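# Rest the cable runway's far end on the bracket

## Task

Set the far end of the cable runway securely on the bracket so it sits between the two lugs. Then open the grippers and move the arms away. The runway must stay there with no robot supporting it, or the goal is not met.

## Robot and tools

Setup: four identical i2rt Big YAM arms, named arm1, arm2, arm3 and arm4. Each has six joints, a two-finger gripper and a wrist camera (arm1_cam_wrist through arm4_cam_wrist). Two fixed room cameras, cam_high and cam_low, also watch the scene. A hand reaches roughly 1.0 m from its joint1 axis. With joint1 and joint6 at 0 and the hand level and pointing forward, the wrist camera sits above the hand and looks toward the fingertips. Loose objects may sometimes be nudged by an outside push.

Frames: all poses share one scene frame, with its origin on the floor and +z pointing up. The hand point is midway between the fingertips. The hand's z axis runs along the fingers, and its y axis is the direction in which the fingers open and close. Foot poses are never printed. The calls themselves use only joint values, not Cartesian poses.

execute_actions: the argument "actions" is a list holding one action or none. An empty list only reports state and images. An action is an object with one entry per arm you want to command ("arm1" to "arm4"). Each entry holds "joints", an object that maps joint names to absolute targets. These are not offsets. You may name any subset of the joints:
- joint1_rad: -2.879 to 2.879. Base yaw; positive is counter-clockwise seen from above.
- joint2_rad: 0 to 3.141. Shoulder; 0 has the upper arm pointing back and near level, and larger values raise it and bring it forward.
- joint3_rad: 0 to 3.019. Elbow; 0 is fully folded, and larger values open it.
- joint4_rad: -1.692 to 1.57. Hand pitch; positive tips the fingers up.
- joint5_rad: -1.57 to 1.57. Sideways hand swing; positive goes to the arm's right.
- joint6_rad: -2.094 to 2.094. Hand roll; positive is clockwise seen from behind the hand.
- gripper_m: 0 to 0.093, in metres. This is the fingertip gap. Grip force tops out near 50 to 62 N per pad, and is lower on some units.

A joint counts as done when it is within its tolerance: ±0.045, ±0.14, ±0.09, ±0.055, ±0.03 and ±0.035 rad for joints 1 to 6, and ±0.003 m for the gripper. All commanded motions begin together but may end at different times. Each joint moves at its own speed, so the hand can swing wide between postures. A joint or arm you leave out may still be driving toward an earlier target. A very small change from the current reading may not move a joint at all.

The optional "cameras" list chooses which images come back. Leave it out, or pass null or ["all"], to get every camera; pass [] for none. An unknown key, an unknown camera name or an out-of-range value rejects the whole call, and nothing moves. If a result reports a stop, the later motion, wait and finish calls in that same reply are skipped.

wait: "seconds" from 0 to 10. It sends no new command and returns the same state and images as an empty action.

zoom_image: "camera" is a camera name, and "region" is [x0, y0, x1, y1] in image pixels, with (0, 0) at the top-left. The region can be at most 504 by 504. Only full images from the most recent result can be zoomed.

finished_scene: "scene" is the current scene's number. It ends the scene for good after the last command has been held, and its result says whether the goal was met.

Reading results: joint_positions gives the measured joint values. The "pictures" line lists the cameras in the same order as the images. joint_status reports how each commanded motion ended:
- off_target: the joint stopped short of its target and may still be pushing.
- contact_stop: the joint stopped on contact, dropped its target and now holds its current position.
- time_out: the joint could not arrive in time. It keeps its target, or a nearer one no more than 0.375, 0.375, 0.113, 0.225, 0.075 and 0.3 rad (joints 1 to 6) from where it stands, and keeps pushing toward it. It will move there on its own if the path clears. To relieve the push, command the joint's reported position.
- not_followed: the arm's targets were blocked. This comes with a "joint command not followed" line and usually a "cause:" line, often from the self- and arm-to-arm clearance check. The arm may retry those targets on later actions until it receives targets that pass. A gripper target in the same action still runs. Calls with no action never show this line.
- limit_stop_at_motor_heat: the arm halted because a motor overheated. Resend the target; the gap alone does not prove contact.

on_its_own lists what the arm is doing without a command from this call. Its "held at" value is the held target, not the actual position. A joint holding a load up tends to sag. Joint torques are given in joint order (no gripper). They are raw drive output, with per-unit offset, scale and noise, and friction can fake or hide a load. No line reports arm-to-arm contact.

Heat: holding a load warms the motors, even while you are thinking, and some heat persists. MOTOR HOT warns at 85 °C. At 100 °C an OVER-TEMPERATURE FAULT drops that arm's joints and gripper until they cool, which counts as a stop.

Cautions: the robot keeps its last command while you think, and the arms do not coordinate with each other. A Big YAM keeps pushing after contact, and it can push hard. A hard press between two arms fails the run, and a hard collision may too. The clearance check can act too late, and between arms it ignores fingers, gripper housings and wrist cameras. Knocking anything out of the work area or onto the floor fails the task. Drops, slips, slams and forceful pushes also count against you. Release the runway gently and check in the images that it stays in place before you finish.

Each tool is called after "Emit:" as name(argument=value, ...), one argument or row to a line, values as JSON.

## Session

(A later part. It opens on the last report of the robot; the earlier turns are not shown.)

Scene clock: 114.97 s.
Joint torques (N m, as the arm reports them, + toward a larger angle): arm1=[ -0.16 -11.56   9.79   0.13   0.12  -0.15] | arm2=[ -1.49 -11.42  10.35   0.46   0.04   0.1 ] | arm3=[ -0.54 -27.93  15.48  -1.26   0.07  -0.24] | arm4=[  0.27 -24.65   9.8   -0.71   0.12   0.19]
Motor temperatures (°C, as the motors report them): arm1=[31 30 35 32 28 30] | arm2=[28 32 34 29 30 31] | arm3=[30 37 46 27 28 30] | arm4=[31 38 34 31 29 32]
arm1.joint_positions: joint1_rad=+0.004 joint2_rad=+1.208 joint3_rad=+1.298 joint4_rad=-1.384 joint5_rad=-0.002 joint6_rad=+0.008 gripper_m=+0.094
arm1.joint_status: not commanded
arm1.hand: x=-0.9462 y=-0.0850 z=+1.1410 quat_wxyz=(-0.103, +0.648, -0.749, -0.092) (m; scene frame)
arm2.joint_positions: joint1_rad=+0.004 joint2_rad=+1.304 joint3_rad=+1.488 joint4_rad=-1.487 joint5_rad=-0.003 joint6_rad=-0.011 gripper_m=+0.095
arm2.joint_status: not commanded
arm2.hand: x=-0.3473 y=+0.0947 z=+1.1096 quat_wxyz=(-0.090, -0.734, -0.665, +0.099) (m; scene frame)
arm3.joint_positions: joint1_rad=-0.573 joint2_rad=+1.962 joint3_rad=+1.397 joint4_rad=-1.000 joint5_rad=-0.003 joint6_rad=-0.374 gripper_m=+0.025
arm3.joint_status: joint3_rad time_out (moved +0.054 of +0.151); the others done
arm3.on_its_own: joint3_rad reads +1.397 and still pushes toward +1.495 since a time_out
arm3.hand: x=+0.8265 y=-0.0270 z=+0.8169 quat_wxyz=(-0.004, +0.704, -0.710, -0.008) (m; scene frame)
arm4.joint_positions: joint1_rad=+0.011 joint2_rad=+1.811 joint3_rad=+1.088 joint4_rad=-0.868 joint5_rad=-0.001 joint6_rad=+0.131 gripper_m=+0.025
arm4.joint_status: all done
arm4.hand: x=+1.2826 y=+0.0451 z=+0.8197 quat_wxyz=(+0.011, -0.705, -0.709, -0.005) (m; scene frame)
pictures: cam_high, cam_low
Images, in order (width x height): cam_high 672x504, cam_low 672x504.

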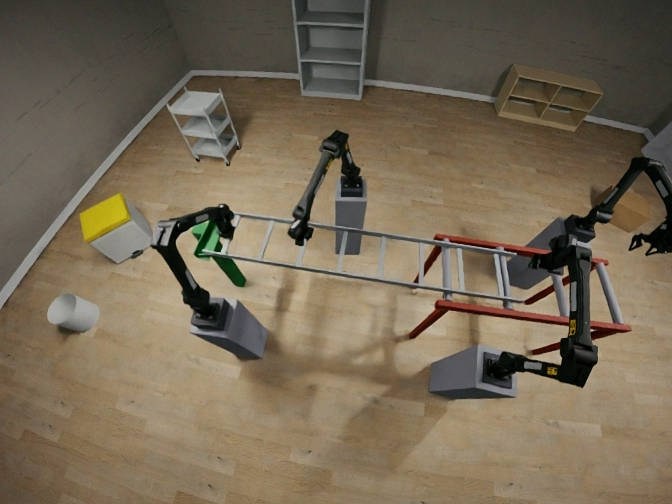

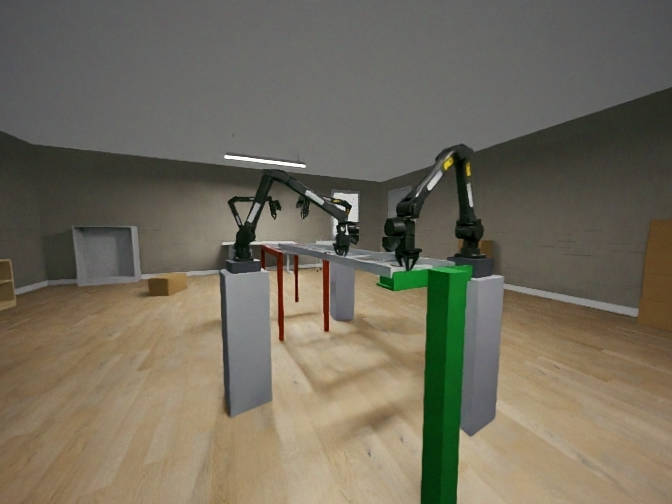

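Emit:
execute_actions(
  actions=[
    {"arm3":{"joints":{"joint1_rad":-0.607,"joint2_rad":1.88,"joint3_rad":1.51,"joint4_rad":-1.045,"joint6_rad":-0.42}},"arm4":{"joints":{"joint1_rad":0.062,"joint2_rad":1.703,"joint3_rad":1.13,"joint4_rad":-0.897,"joint6_rad":0.195}}},
  ],
  cameras=["cam_low","cam_high","arm4_cam_wrist"],
)

Emit:
zoom_image(
  camera="cam_high",
  region=[185, 200, 255, 270],
)

Scene clock: 118.83 s.
Joint torques (N m, as the arm reports them, + toward a larger angle): arm1=[ -0.13 -11.57   9.79   0.13   0.12  -0.15] | arm2=[ -1.42 -11.37  10.37   0.47   0.02   0.1 ] | arm3=[ -1.64 -28.03  15.75  -1.24   0.07  -0.32] | arm4=[  1.71 -23.61  11.76  -0.92   0.07   0.31]
Motor temperatures (°C, as the motors report them): arm1=[31 30 35 32 28 30] | arm2=[28 32 34 29 30 31] | arm3=[30 38 47 27 28 30] | arm4=[31 38 34 31 29 32]
arm1.joint_positions: joint1_rad=+0.004 joint2_rad=+1.208 joint3_rad=+1.298 joint4_rad=-1.384 joint5_rad=-0.002 joint6_rad=+0.008 gripper_m=+0.094
arm1.joint_status: not commanded
arm1.hand: x=-0.9462 y=-0.0850 z=+1.1410 quat_wxyz=(-0.103, +0.648, -0.749, -0.092) (m; scene frame)
arm2.joint_positions: joint1_rad=+0.004 joint2_rad=+1.304 joint3_rad=+1.488 joint4_rad=-1.487 joint5_rad=-0.003 joint6_rad=-0.011 gripper_m=+0.095
arm2.joint_status: not commanded
arm2.hand: x=-0.3473 y=+0.0947 z=+1.1096 quat_wxyz=(-0.090, -0.734, -0.665, +0.099) (m; scene frame)
arm3.joint_positions: joint1_rad=-0.594 joint2_rad=+1.971 joint3_rad=+1.414 joint4_rad=-1.002 joint5_rad=-0.004 joint6_rad=-0.397 gripper_m=+0.025
arm3.joint_status: joint3_rad time_out (moved +0.016 of +0.113); the others done
arm3.on_its_own: joint3_rad reads +1.414 and still pushes toward +1.510 since a time_out
arm3.hand: x=+0.8394 y=-0.0261 z=+0.8171 quat_wxyz=(-0.006, +0.705, -0.709, -0.009) (m; scene frame)
arm4.joint_positions: joint1_rad=+0.040 joint2_rad=+1.811 joint3_rad=+1.088 joint4_rad=-0.868 joint5_rad=+0.001 joint6_rad=+0.161 gripper_m=+0.025
arm4.joint_status: all done
arm4.hand: x=+1.2955 y=+0.0471 z=+0.8196 quat_wxyz=(+0.012, -0.705, -0.709, -0.004) (m; scene frame)
pictures: arm4_cam_wrist, cam_high, cam_low
Images, in order (width x height): arm4_cam_wrist 504x504, cam_high 672x504, cam_low 672x504.

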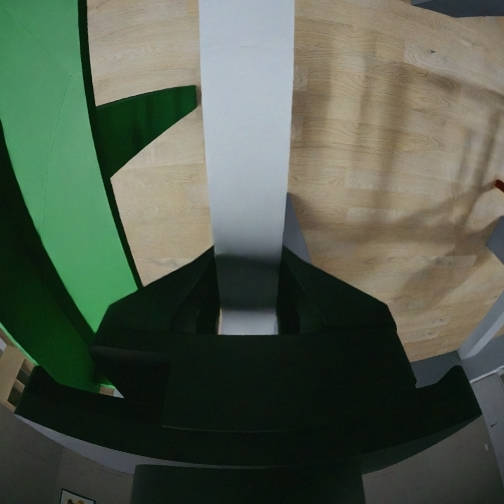

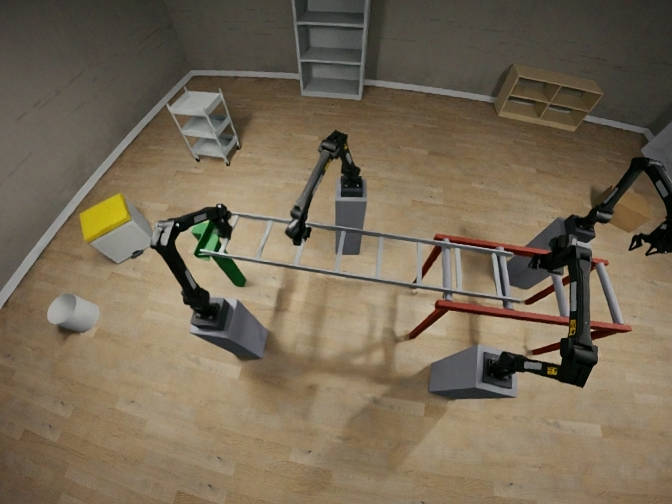

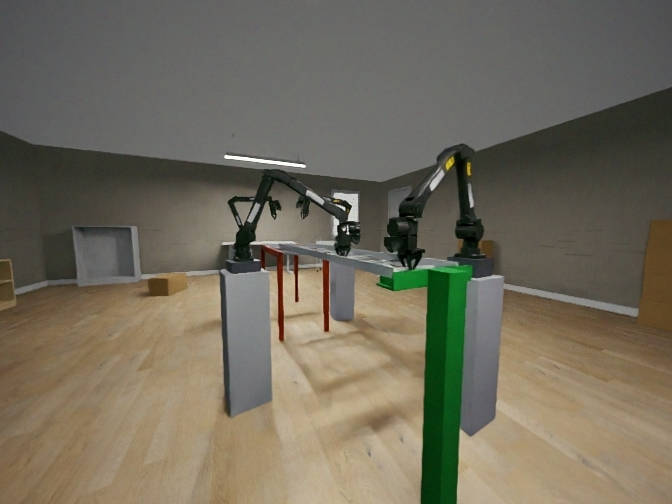

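Region (185, 200, 255, 270) of cam_high's 672x504 image, scaled by 7.200, with more detail than that image has.

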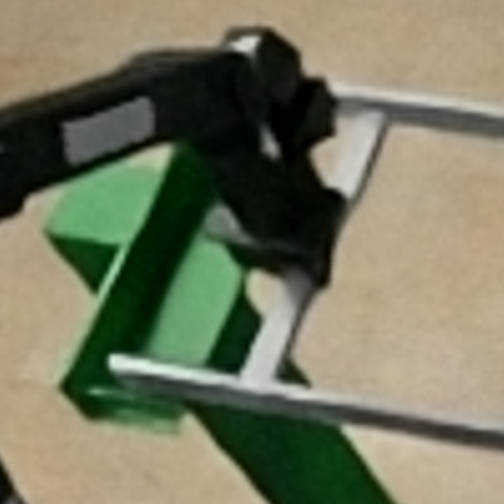

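Emit:
execute_actions(
  actions=[
    {"arm3":{"joints":{"joint1_rad":-0.632,"joint2_rad":1.94,"joint3_rad":1.50,"joint4_rad":-1.04,"joint6_rad":-0.44}},"arm4":{"joints":{"joint1_rad":0.098,"joint2_rad":1.76,"joint3_rad":1.14,"joint4_rad":-0.88,"joint6_rad":0.22}}},
  ],
  cameras=["cam_low","cam_high"],
)

Emit:
zoom_image(
  camera="cam_high",
  region=[185, 200, 255, 270],
)

Emit:
zoom_image(
  camera="cam_low",
  region=[340, 220, 500, 320],
)

Scene clock: 121.37 s.
Joint torques (N m, as the arm reports them, + toward a larger angle): arm1=[ -0.15 -11.58   9.8    0.13   0.12  -0.16] | arm2=[ -1.4  -11.45  10.32   0.47   0.04   0.1 ] | arm3=[ -1.9  -24.65  12.97  -1.15   0.13  -0.28] | arm4=[  1.91 -21.72  12.43  -0.91  -0.05   0.26]
Motor temperatures (°C, as the motors report them): arm1=[31 30 35 32 28 30] | arm2=[28 32 34 29 30 31] | arm3=[30 38 47 27 28 30] | arm4=[31 38 34 31 29 32]
arm1.joint_positions: joint1_rad=+0.004 joint2_rad=+1.208 joint3_rad=+1.298 joint4_rad=-1.384 joint5_rad=-0.002 joint6_rad=+0.008 gripper_m=+0.094
arm1.joint_status: not commanded
arm1.hand: x=-0.9462 y=-0.0850 z=+1.1410 quat_wxyz=(-0.103, +0.648, -0.749, -0.092) (m; scene frame)
arm2.joint_positions: joint1_rad=+0.004 joint2_rad=+1.304 joint3_rad=+1.488 joint4_rad=-1.487 joint5_rad=-0.003 joint6_rad=-0.011 gripper_m=+0.095
arm2.joint_status: not commanded
arm2.hand: x=-0.3473 y=+0.0947 z=+1.1096 quat_wxyz=(-0.090, -0.734, -0.665, +0.099) (m; scene frame)
arm3.joint_positions: joint1_rad=-0.617 joint2_rad=+2.001 joint3_rad=+1.436 joint4_rad=-1.002 joint5_rad=-0.006 joint6_rad=-0.421 gripper_m=+0.025
arm3.joint_status: all done
arm3.hand: x=+0.8537 y=-0.0255 z=+0.8081 quat_wxyz=(-0.002, +0.705, -0.709, -0.009) (m; scene frame)
arm4.joint_positions: joint1_rad=+0.073 joint2_rad=+1.837 joint3_rad=+1.088 joint4_rad=-0.852 joint5_rad=+0.004 joint6_rad=+0.192 gripper_m=+0.025
arm4.joint_status: all done
arm4.hand: x=+1.3097 y=+0.0497 z=+0.8080 quat_wxyz=(+0.017, -0.704, -0.710, -0.005) (m; scene frame)
pictures: cam_high, cam_low
Images, in order (width x height): cam_high 672x504, cam_low 672x504.

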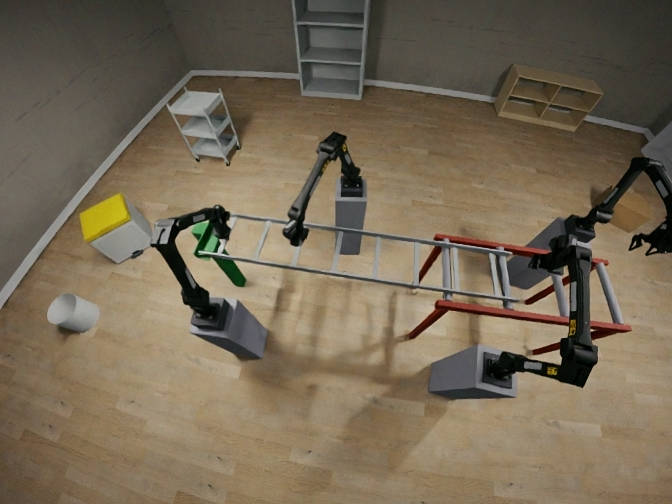

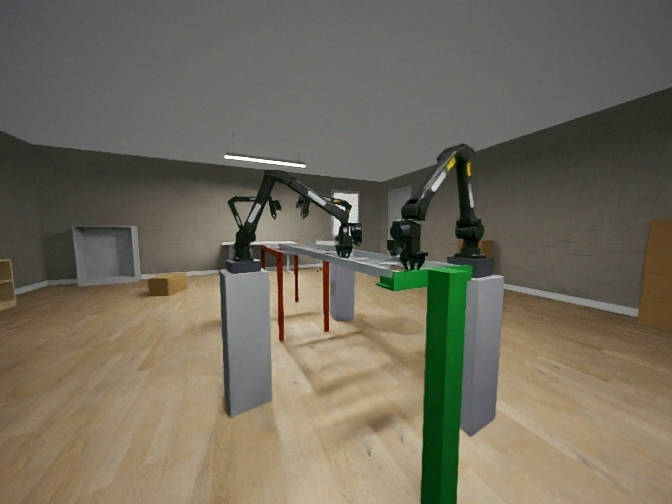

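Region (185, 200, 255, 270) of cam_high's 672x504 image, scaled by 7.200, with more detail than that image has.

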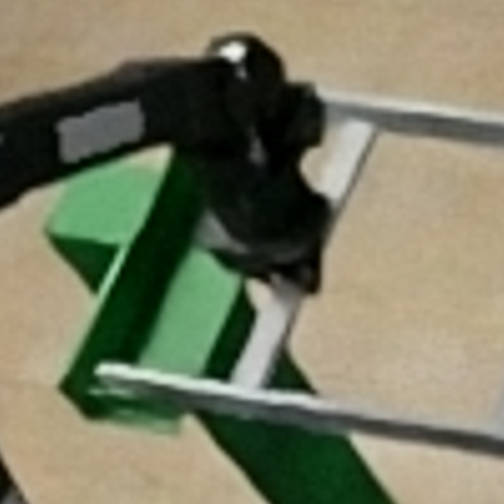

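Region (340, 220, 500, 320) of cam_low's 672x504 image, scaled by 3.150, with more detail than that image has; it fills the top 315 rows of this view, and the rest is white.

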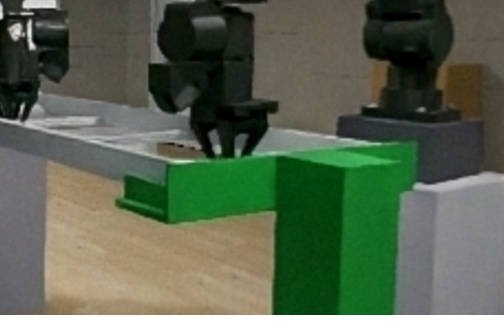

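Emit:
execute_actions(
  actions=[
    {"arm3":{"joints":{"joint2_rad":2.01,"joint3_rad":1.425,"joint4_rad":-0.99}},"arm4":{"joints":{"joint2_rad":1.865,"joint3_rad":1.11,"joint4_rad":-0.83}}},
  ],
  cameras=[],
)

Emit:
execute_actions(
  actions=[
    {"arm3":{"joints":{"gripper_m":0.06,"joint1_rad":-0.62}},"arm4":{"joints":{"gripper_m":0.055,"joint1_rad":0.078}}},
  ],
  cameras=["cam_low","cam_high"],
)

Scene clock: 123.37 s.
Joint torques (N m, as the arm reports them, + toward a larger angle): arm1=[ -0.13 -11.55   9.8    0.14   0.12  -0.15] | arm2=[ -1.48 -11.43  10.36   0.49   0.03   0.1 ] | arm3=[ -1.95 -20.64   7.43   0.76   0.14  -0.28] | arm4=[  1.89 -15.07   9.49   0.71  -0.05   0.25]
Motor temperatures (°C, as the motors report them): arm1=[31 30 35 32 28 30] | arm2=[28 32 34 29 30 31] | arm3=[30 38 47 27 28 30] | arm4=[31 38 34 31 29 32]
arm1.joint_positions: joint1_rad=+0.004 joint2_rad=+1.208 joint3_rad=+1.298 joint4_rad=-1.384 joint5_rad=-0.002 joint6_rad=+0.008 gripper_m=+0.094
arm1.joint_status: not commanded
arm1.hand: x=-0.9462 y=-0.0850 z=+1.1410 quat_wxyz=(-0.103, +0.648, -0.749, -0.092) (m; scene frame)
arm2.joint_positions: joint1_rad=+0.004 joint2_rad=+1.304 joint3_rad=+1.488 joint4_rad=-1.487 joint5_rad=-0.003 joint6_rad=-0.011 gripper_m=+0.095
arm2.joint_status: not commanded
arm2.hand: x=-0.3473 y=+0.0947 z=+1.1096 quat_wxyz=(-0.090, -0.734, -0.665, +0.099) (m; scene frame)
arm3.joint_positions: joint1_rad=-0.618 joint2_rad=+2.012 joint3_rad=+1.435 joint4_rad=-0.996 joint5_rad=-0.005 joint6_rad=-0.422 gripper_m=+0.025
arm3.joint_status: all done
arm3.hand: x=+0.8539 y=-0.0261 z=+0.8019 quat_wxyz=(+0.000, +0.705, -0.709, -0.007) (m; scene frame)
arm4.joint_positions: joint1_rad=+0.073 joint2_rad=+1.854 joint3_rad=+1.088 joint4_rad=-0.840 joint5_rad=+0.004 joint6_rad=+0.194 gripper_m=+0.025
arm4.joint_status: all done
arm4.hand: x=+1.3100 y=+0.0497 z=+0.8004 quat_wxyz=(+0.020, -0.705, -0.709, -0.007) (m; scene frame)
pictures: none
No camera images: the call's "cameras" was empty. Leave "cameras" out to get every camera's image.

Scene clock: 124.07 s.
Joint torques (N m, as the arm reports them, + toward a larger angle): arm1=[ -0.16 -11.58   9.8    0.13   0.12  -0.15] | arm2=[ -1.32 -11.44  10.38   0.47   0.04   0.1 ] | arm3=[ -0.14 -19.66   7.31   0.67   0.03  -0.28] | arm4=[  0.42 -15.22   9.47   0.71  -0.04   0.13]
Motor temperatures (°C, as the motors report them): arm1=[31 30 35 32 28 30] | arm2=[28 32 34 29 30 31] | arm3=[30 38 46 27 28 30] | arm4=[31 38 34 31 29 32]
arm1.joint_positions: joint1_rad=+0.004 joint2_rad=+1.208 joint3_rad=+1.298 joint4_rad=-1.384 joint5_rad=-0.002 joint6_rad=+0.008 gripper_m=+0.094
arm1.joint_status: not commanded
arm1.hand: x=-0.9462 y=-0.0850 z=+1.1410 quat_wxyz=(-0.103, +0.648, -0.749, -0.092) (m; scene frame)
arm2.joint_positions: joint1_rad=+0.004 joint2_rad=+1.304 joint3_rad=+1.488 joint4_rad=-1.487 joint5_rad=-0.003 joint6_rad=-0.011 gripper_m=+0.095
arm2.joint_status: not commanded
arm2.hand: x=-0.3473 y=+0.0947 z=+1.1096 quat_wxyz=(-0.090, -0.734, -0.665, +0.099) (m; scene frame)
arm3.joint_positions: joint1_rad=-0.618 joint2_rad=+2.012 joint3_rad=+1.435 joint4_rad=-0.996 joint5_rad=-0.003 joint6_rad=-0.425 gripper_m=+0.060
arm3.joint_status: all done
arm3.hand: x=+0.8543 y=-0.0263 z=+0.8019 quat_wxyz=(+0.000, +0.706, -0.708, -0.006) (m; scene frame)
arm4.joint_positions: joint1_rad=+0.073 joint2_rad=+1.854 joint3_rad=+1.088 joint4_rad=-0.840 joint5_rad=+0.003 joint6_rad=+0.210 gripper_m=+0.055
arm4.joint_status: all done
arm4.hand: x=+1.3101 y=+0.0497 z=+0.8004 quat_wxyz=(+0.020, -0.711, -0.703, -0.007) (m; scene frame)
pictures: cam_high, cam_low
Images, in order (width x height): cam_high 672x504, cam_low 672x504.

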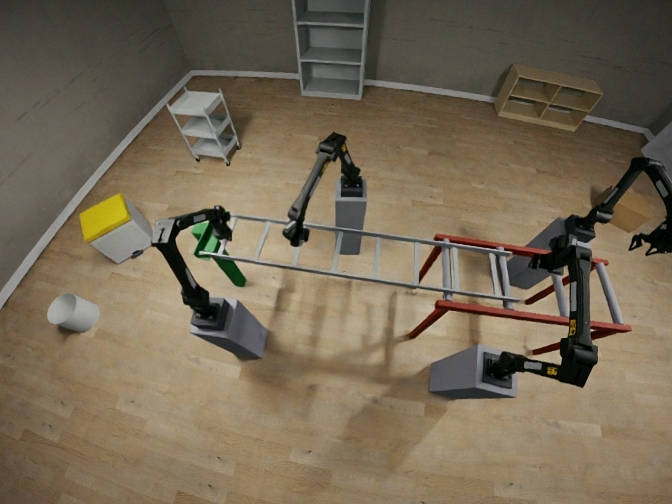

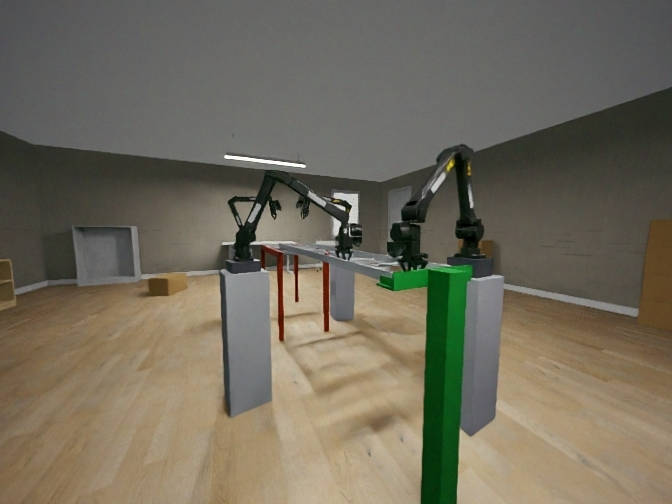

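Emit:
execute_actions(
  actions=[
    {"arm3":{"joints":{"joint2_rad":1.3,"joint3_rad":1.435,"joint4_rad":-1.5}},"arm4":{"joints":{"joint2_rad":1.2,"joint3_rad":1.3,"joint4_rad":-1.5}},"arm1":{"joints":{"joint2_rad":0.7}},"arm2":{"joints":{"joint2_rad":0.7}}},
  ],
  cameras=["cam_low","cam_high","arm4_cam_wrist"],
)

Scene clock: 127.23 s.
Joint torques (N m, as the arm reports them, + toward a larger angle): arm1=[-0.12 -1.87  9.14  0.89  0.12 -0.15] | arm2=[-1.46  0.71  8.8   1.46  0.03  0.1 ] | arm3=[ -0.92 -10.34  10.11   0.73   0.05  -0.24] | arm4=[ 0.28 -7.41 12.62  0.24 -0.04  0.1 ]
Motor temperatures (°C, as the motors report them): arm1=[31 30 35 32 28 30] | arm2=[28 32 34 29 30 31] | arm3=[30 37 45 27 28 30] | arm4=[31 37 34 31 29 32]
arm1.joint_positions: joint1_rad=+0.004 joint2_rad=+0.700 joint3_rad=+1.298 joint4_rad=-1.384 joint5_rad=-0.002 joint6_rad=+0.008 gripper_m=+0.094
arm1.joint_status: all done
arm1.hand: x=-0.9643 y=-0.2169 z=+1.3021 quat_wxyz=(-0.287, +0.605, -0.698, -0.253) (m; scene frame)
arm2.joint_positions: joint1_rad=+0.004 joint2_rad=+0.706 joint3_rad=+1.488 joint4_rad=-1.487 joint5_rad=-0.003 joint6_rad=-0.011 gripper_m=+0.095
arm2.joint_status: all done
arm2.hand: x=-0.3264 y=+0.2861 z=+1.3006 quat_wxyz=(-0.280, -0.672, -0.610, +0.313) (m; scene frame)
arm3.joint_positions: joint1_rad=-0.618 joint2_rad=+1.290 joint3_rad=+1.432 joint4_rad=-1.491 joint5_rad=-0.003 joint6_rad=-0.425 gripper_m=+0.060
arm3.joint_status: all done
arm3.hand: x=+0.7937 y=-0.1663 z=+1.1387 quat_wxyz=(-0.105, +0.701, -0.704, -0.045) (m; scene frame)
arm4.joint_positions: joint1_rad=+0.073 joint2_rad=+1.193 joint3_rad=+1.279 joint4_rad=-1.489 joint5_rad=+0.003 joint6_rad=+0.211 gripper_m=+0.055
arm4.joint_status: all done
arm4.hand: x=+1.2941 y=+0.1393 z=+1.1344 quat_wxyz=(-0.066, -0.709, -0.701, +0.049) (m; scene frame)
pictures: arm4_cam_wrist, cam_high, cam_low
Images, in order (width x height): arm4_cam_wrist 504x504, cam_high 672x504, cam_low 672x504.

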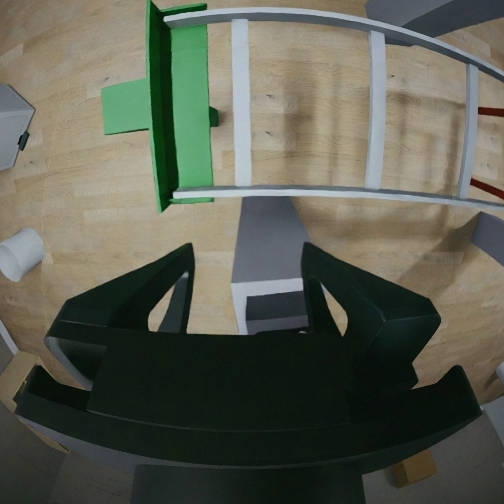

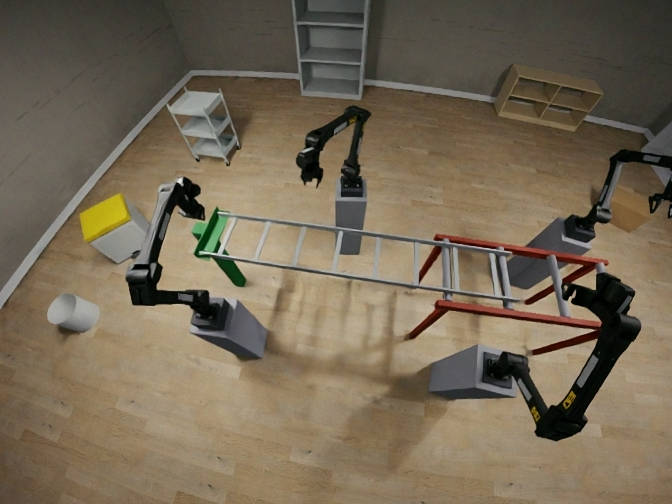

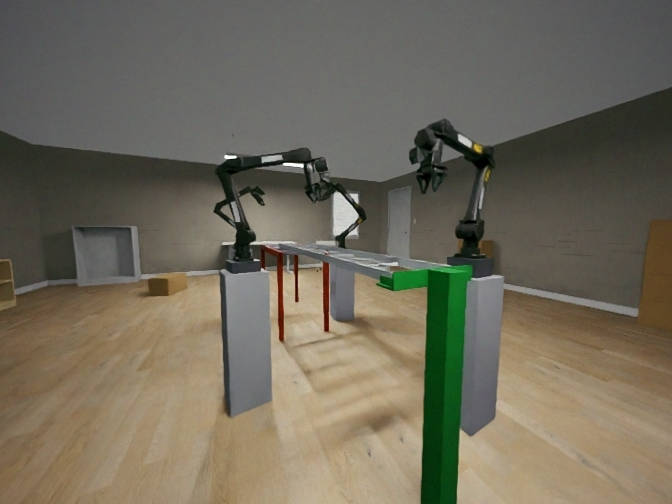

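Emit:
zoom_image(
  camera="arm4_cam_wrist",
  region=[130, 0, 270, 220],
)

Region (130, 0, 270, 220) of arm4_cam_wrist's 504x504 image, scaled by 2.291, with more detail than that image has; it fills the left 321 columns of this view, and the rest is white.

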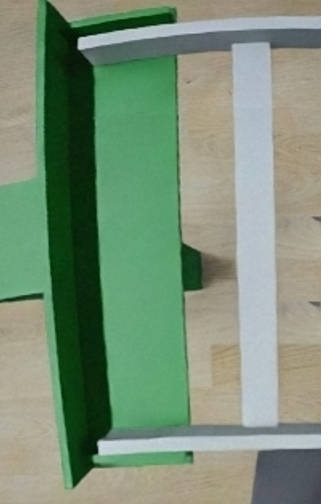

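Seated against the wall between the lugs.

Emit:
finished_scene(
  scene=1,
)

The scene is finished: the task was done.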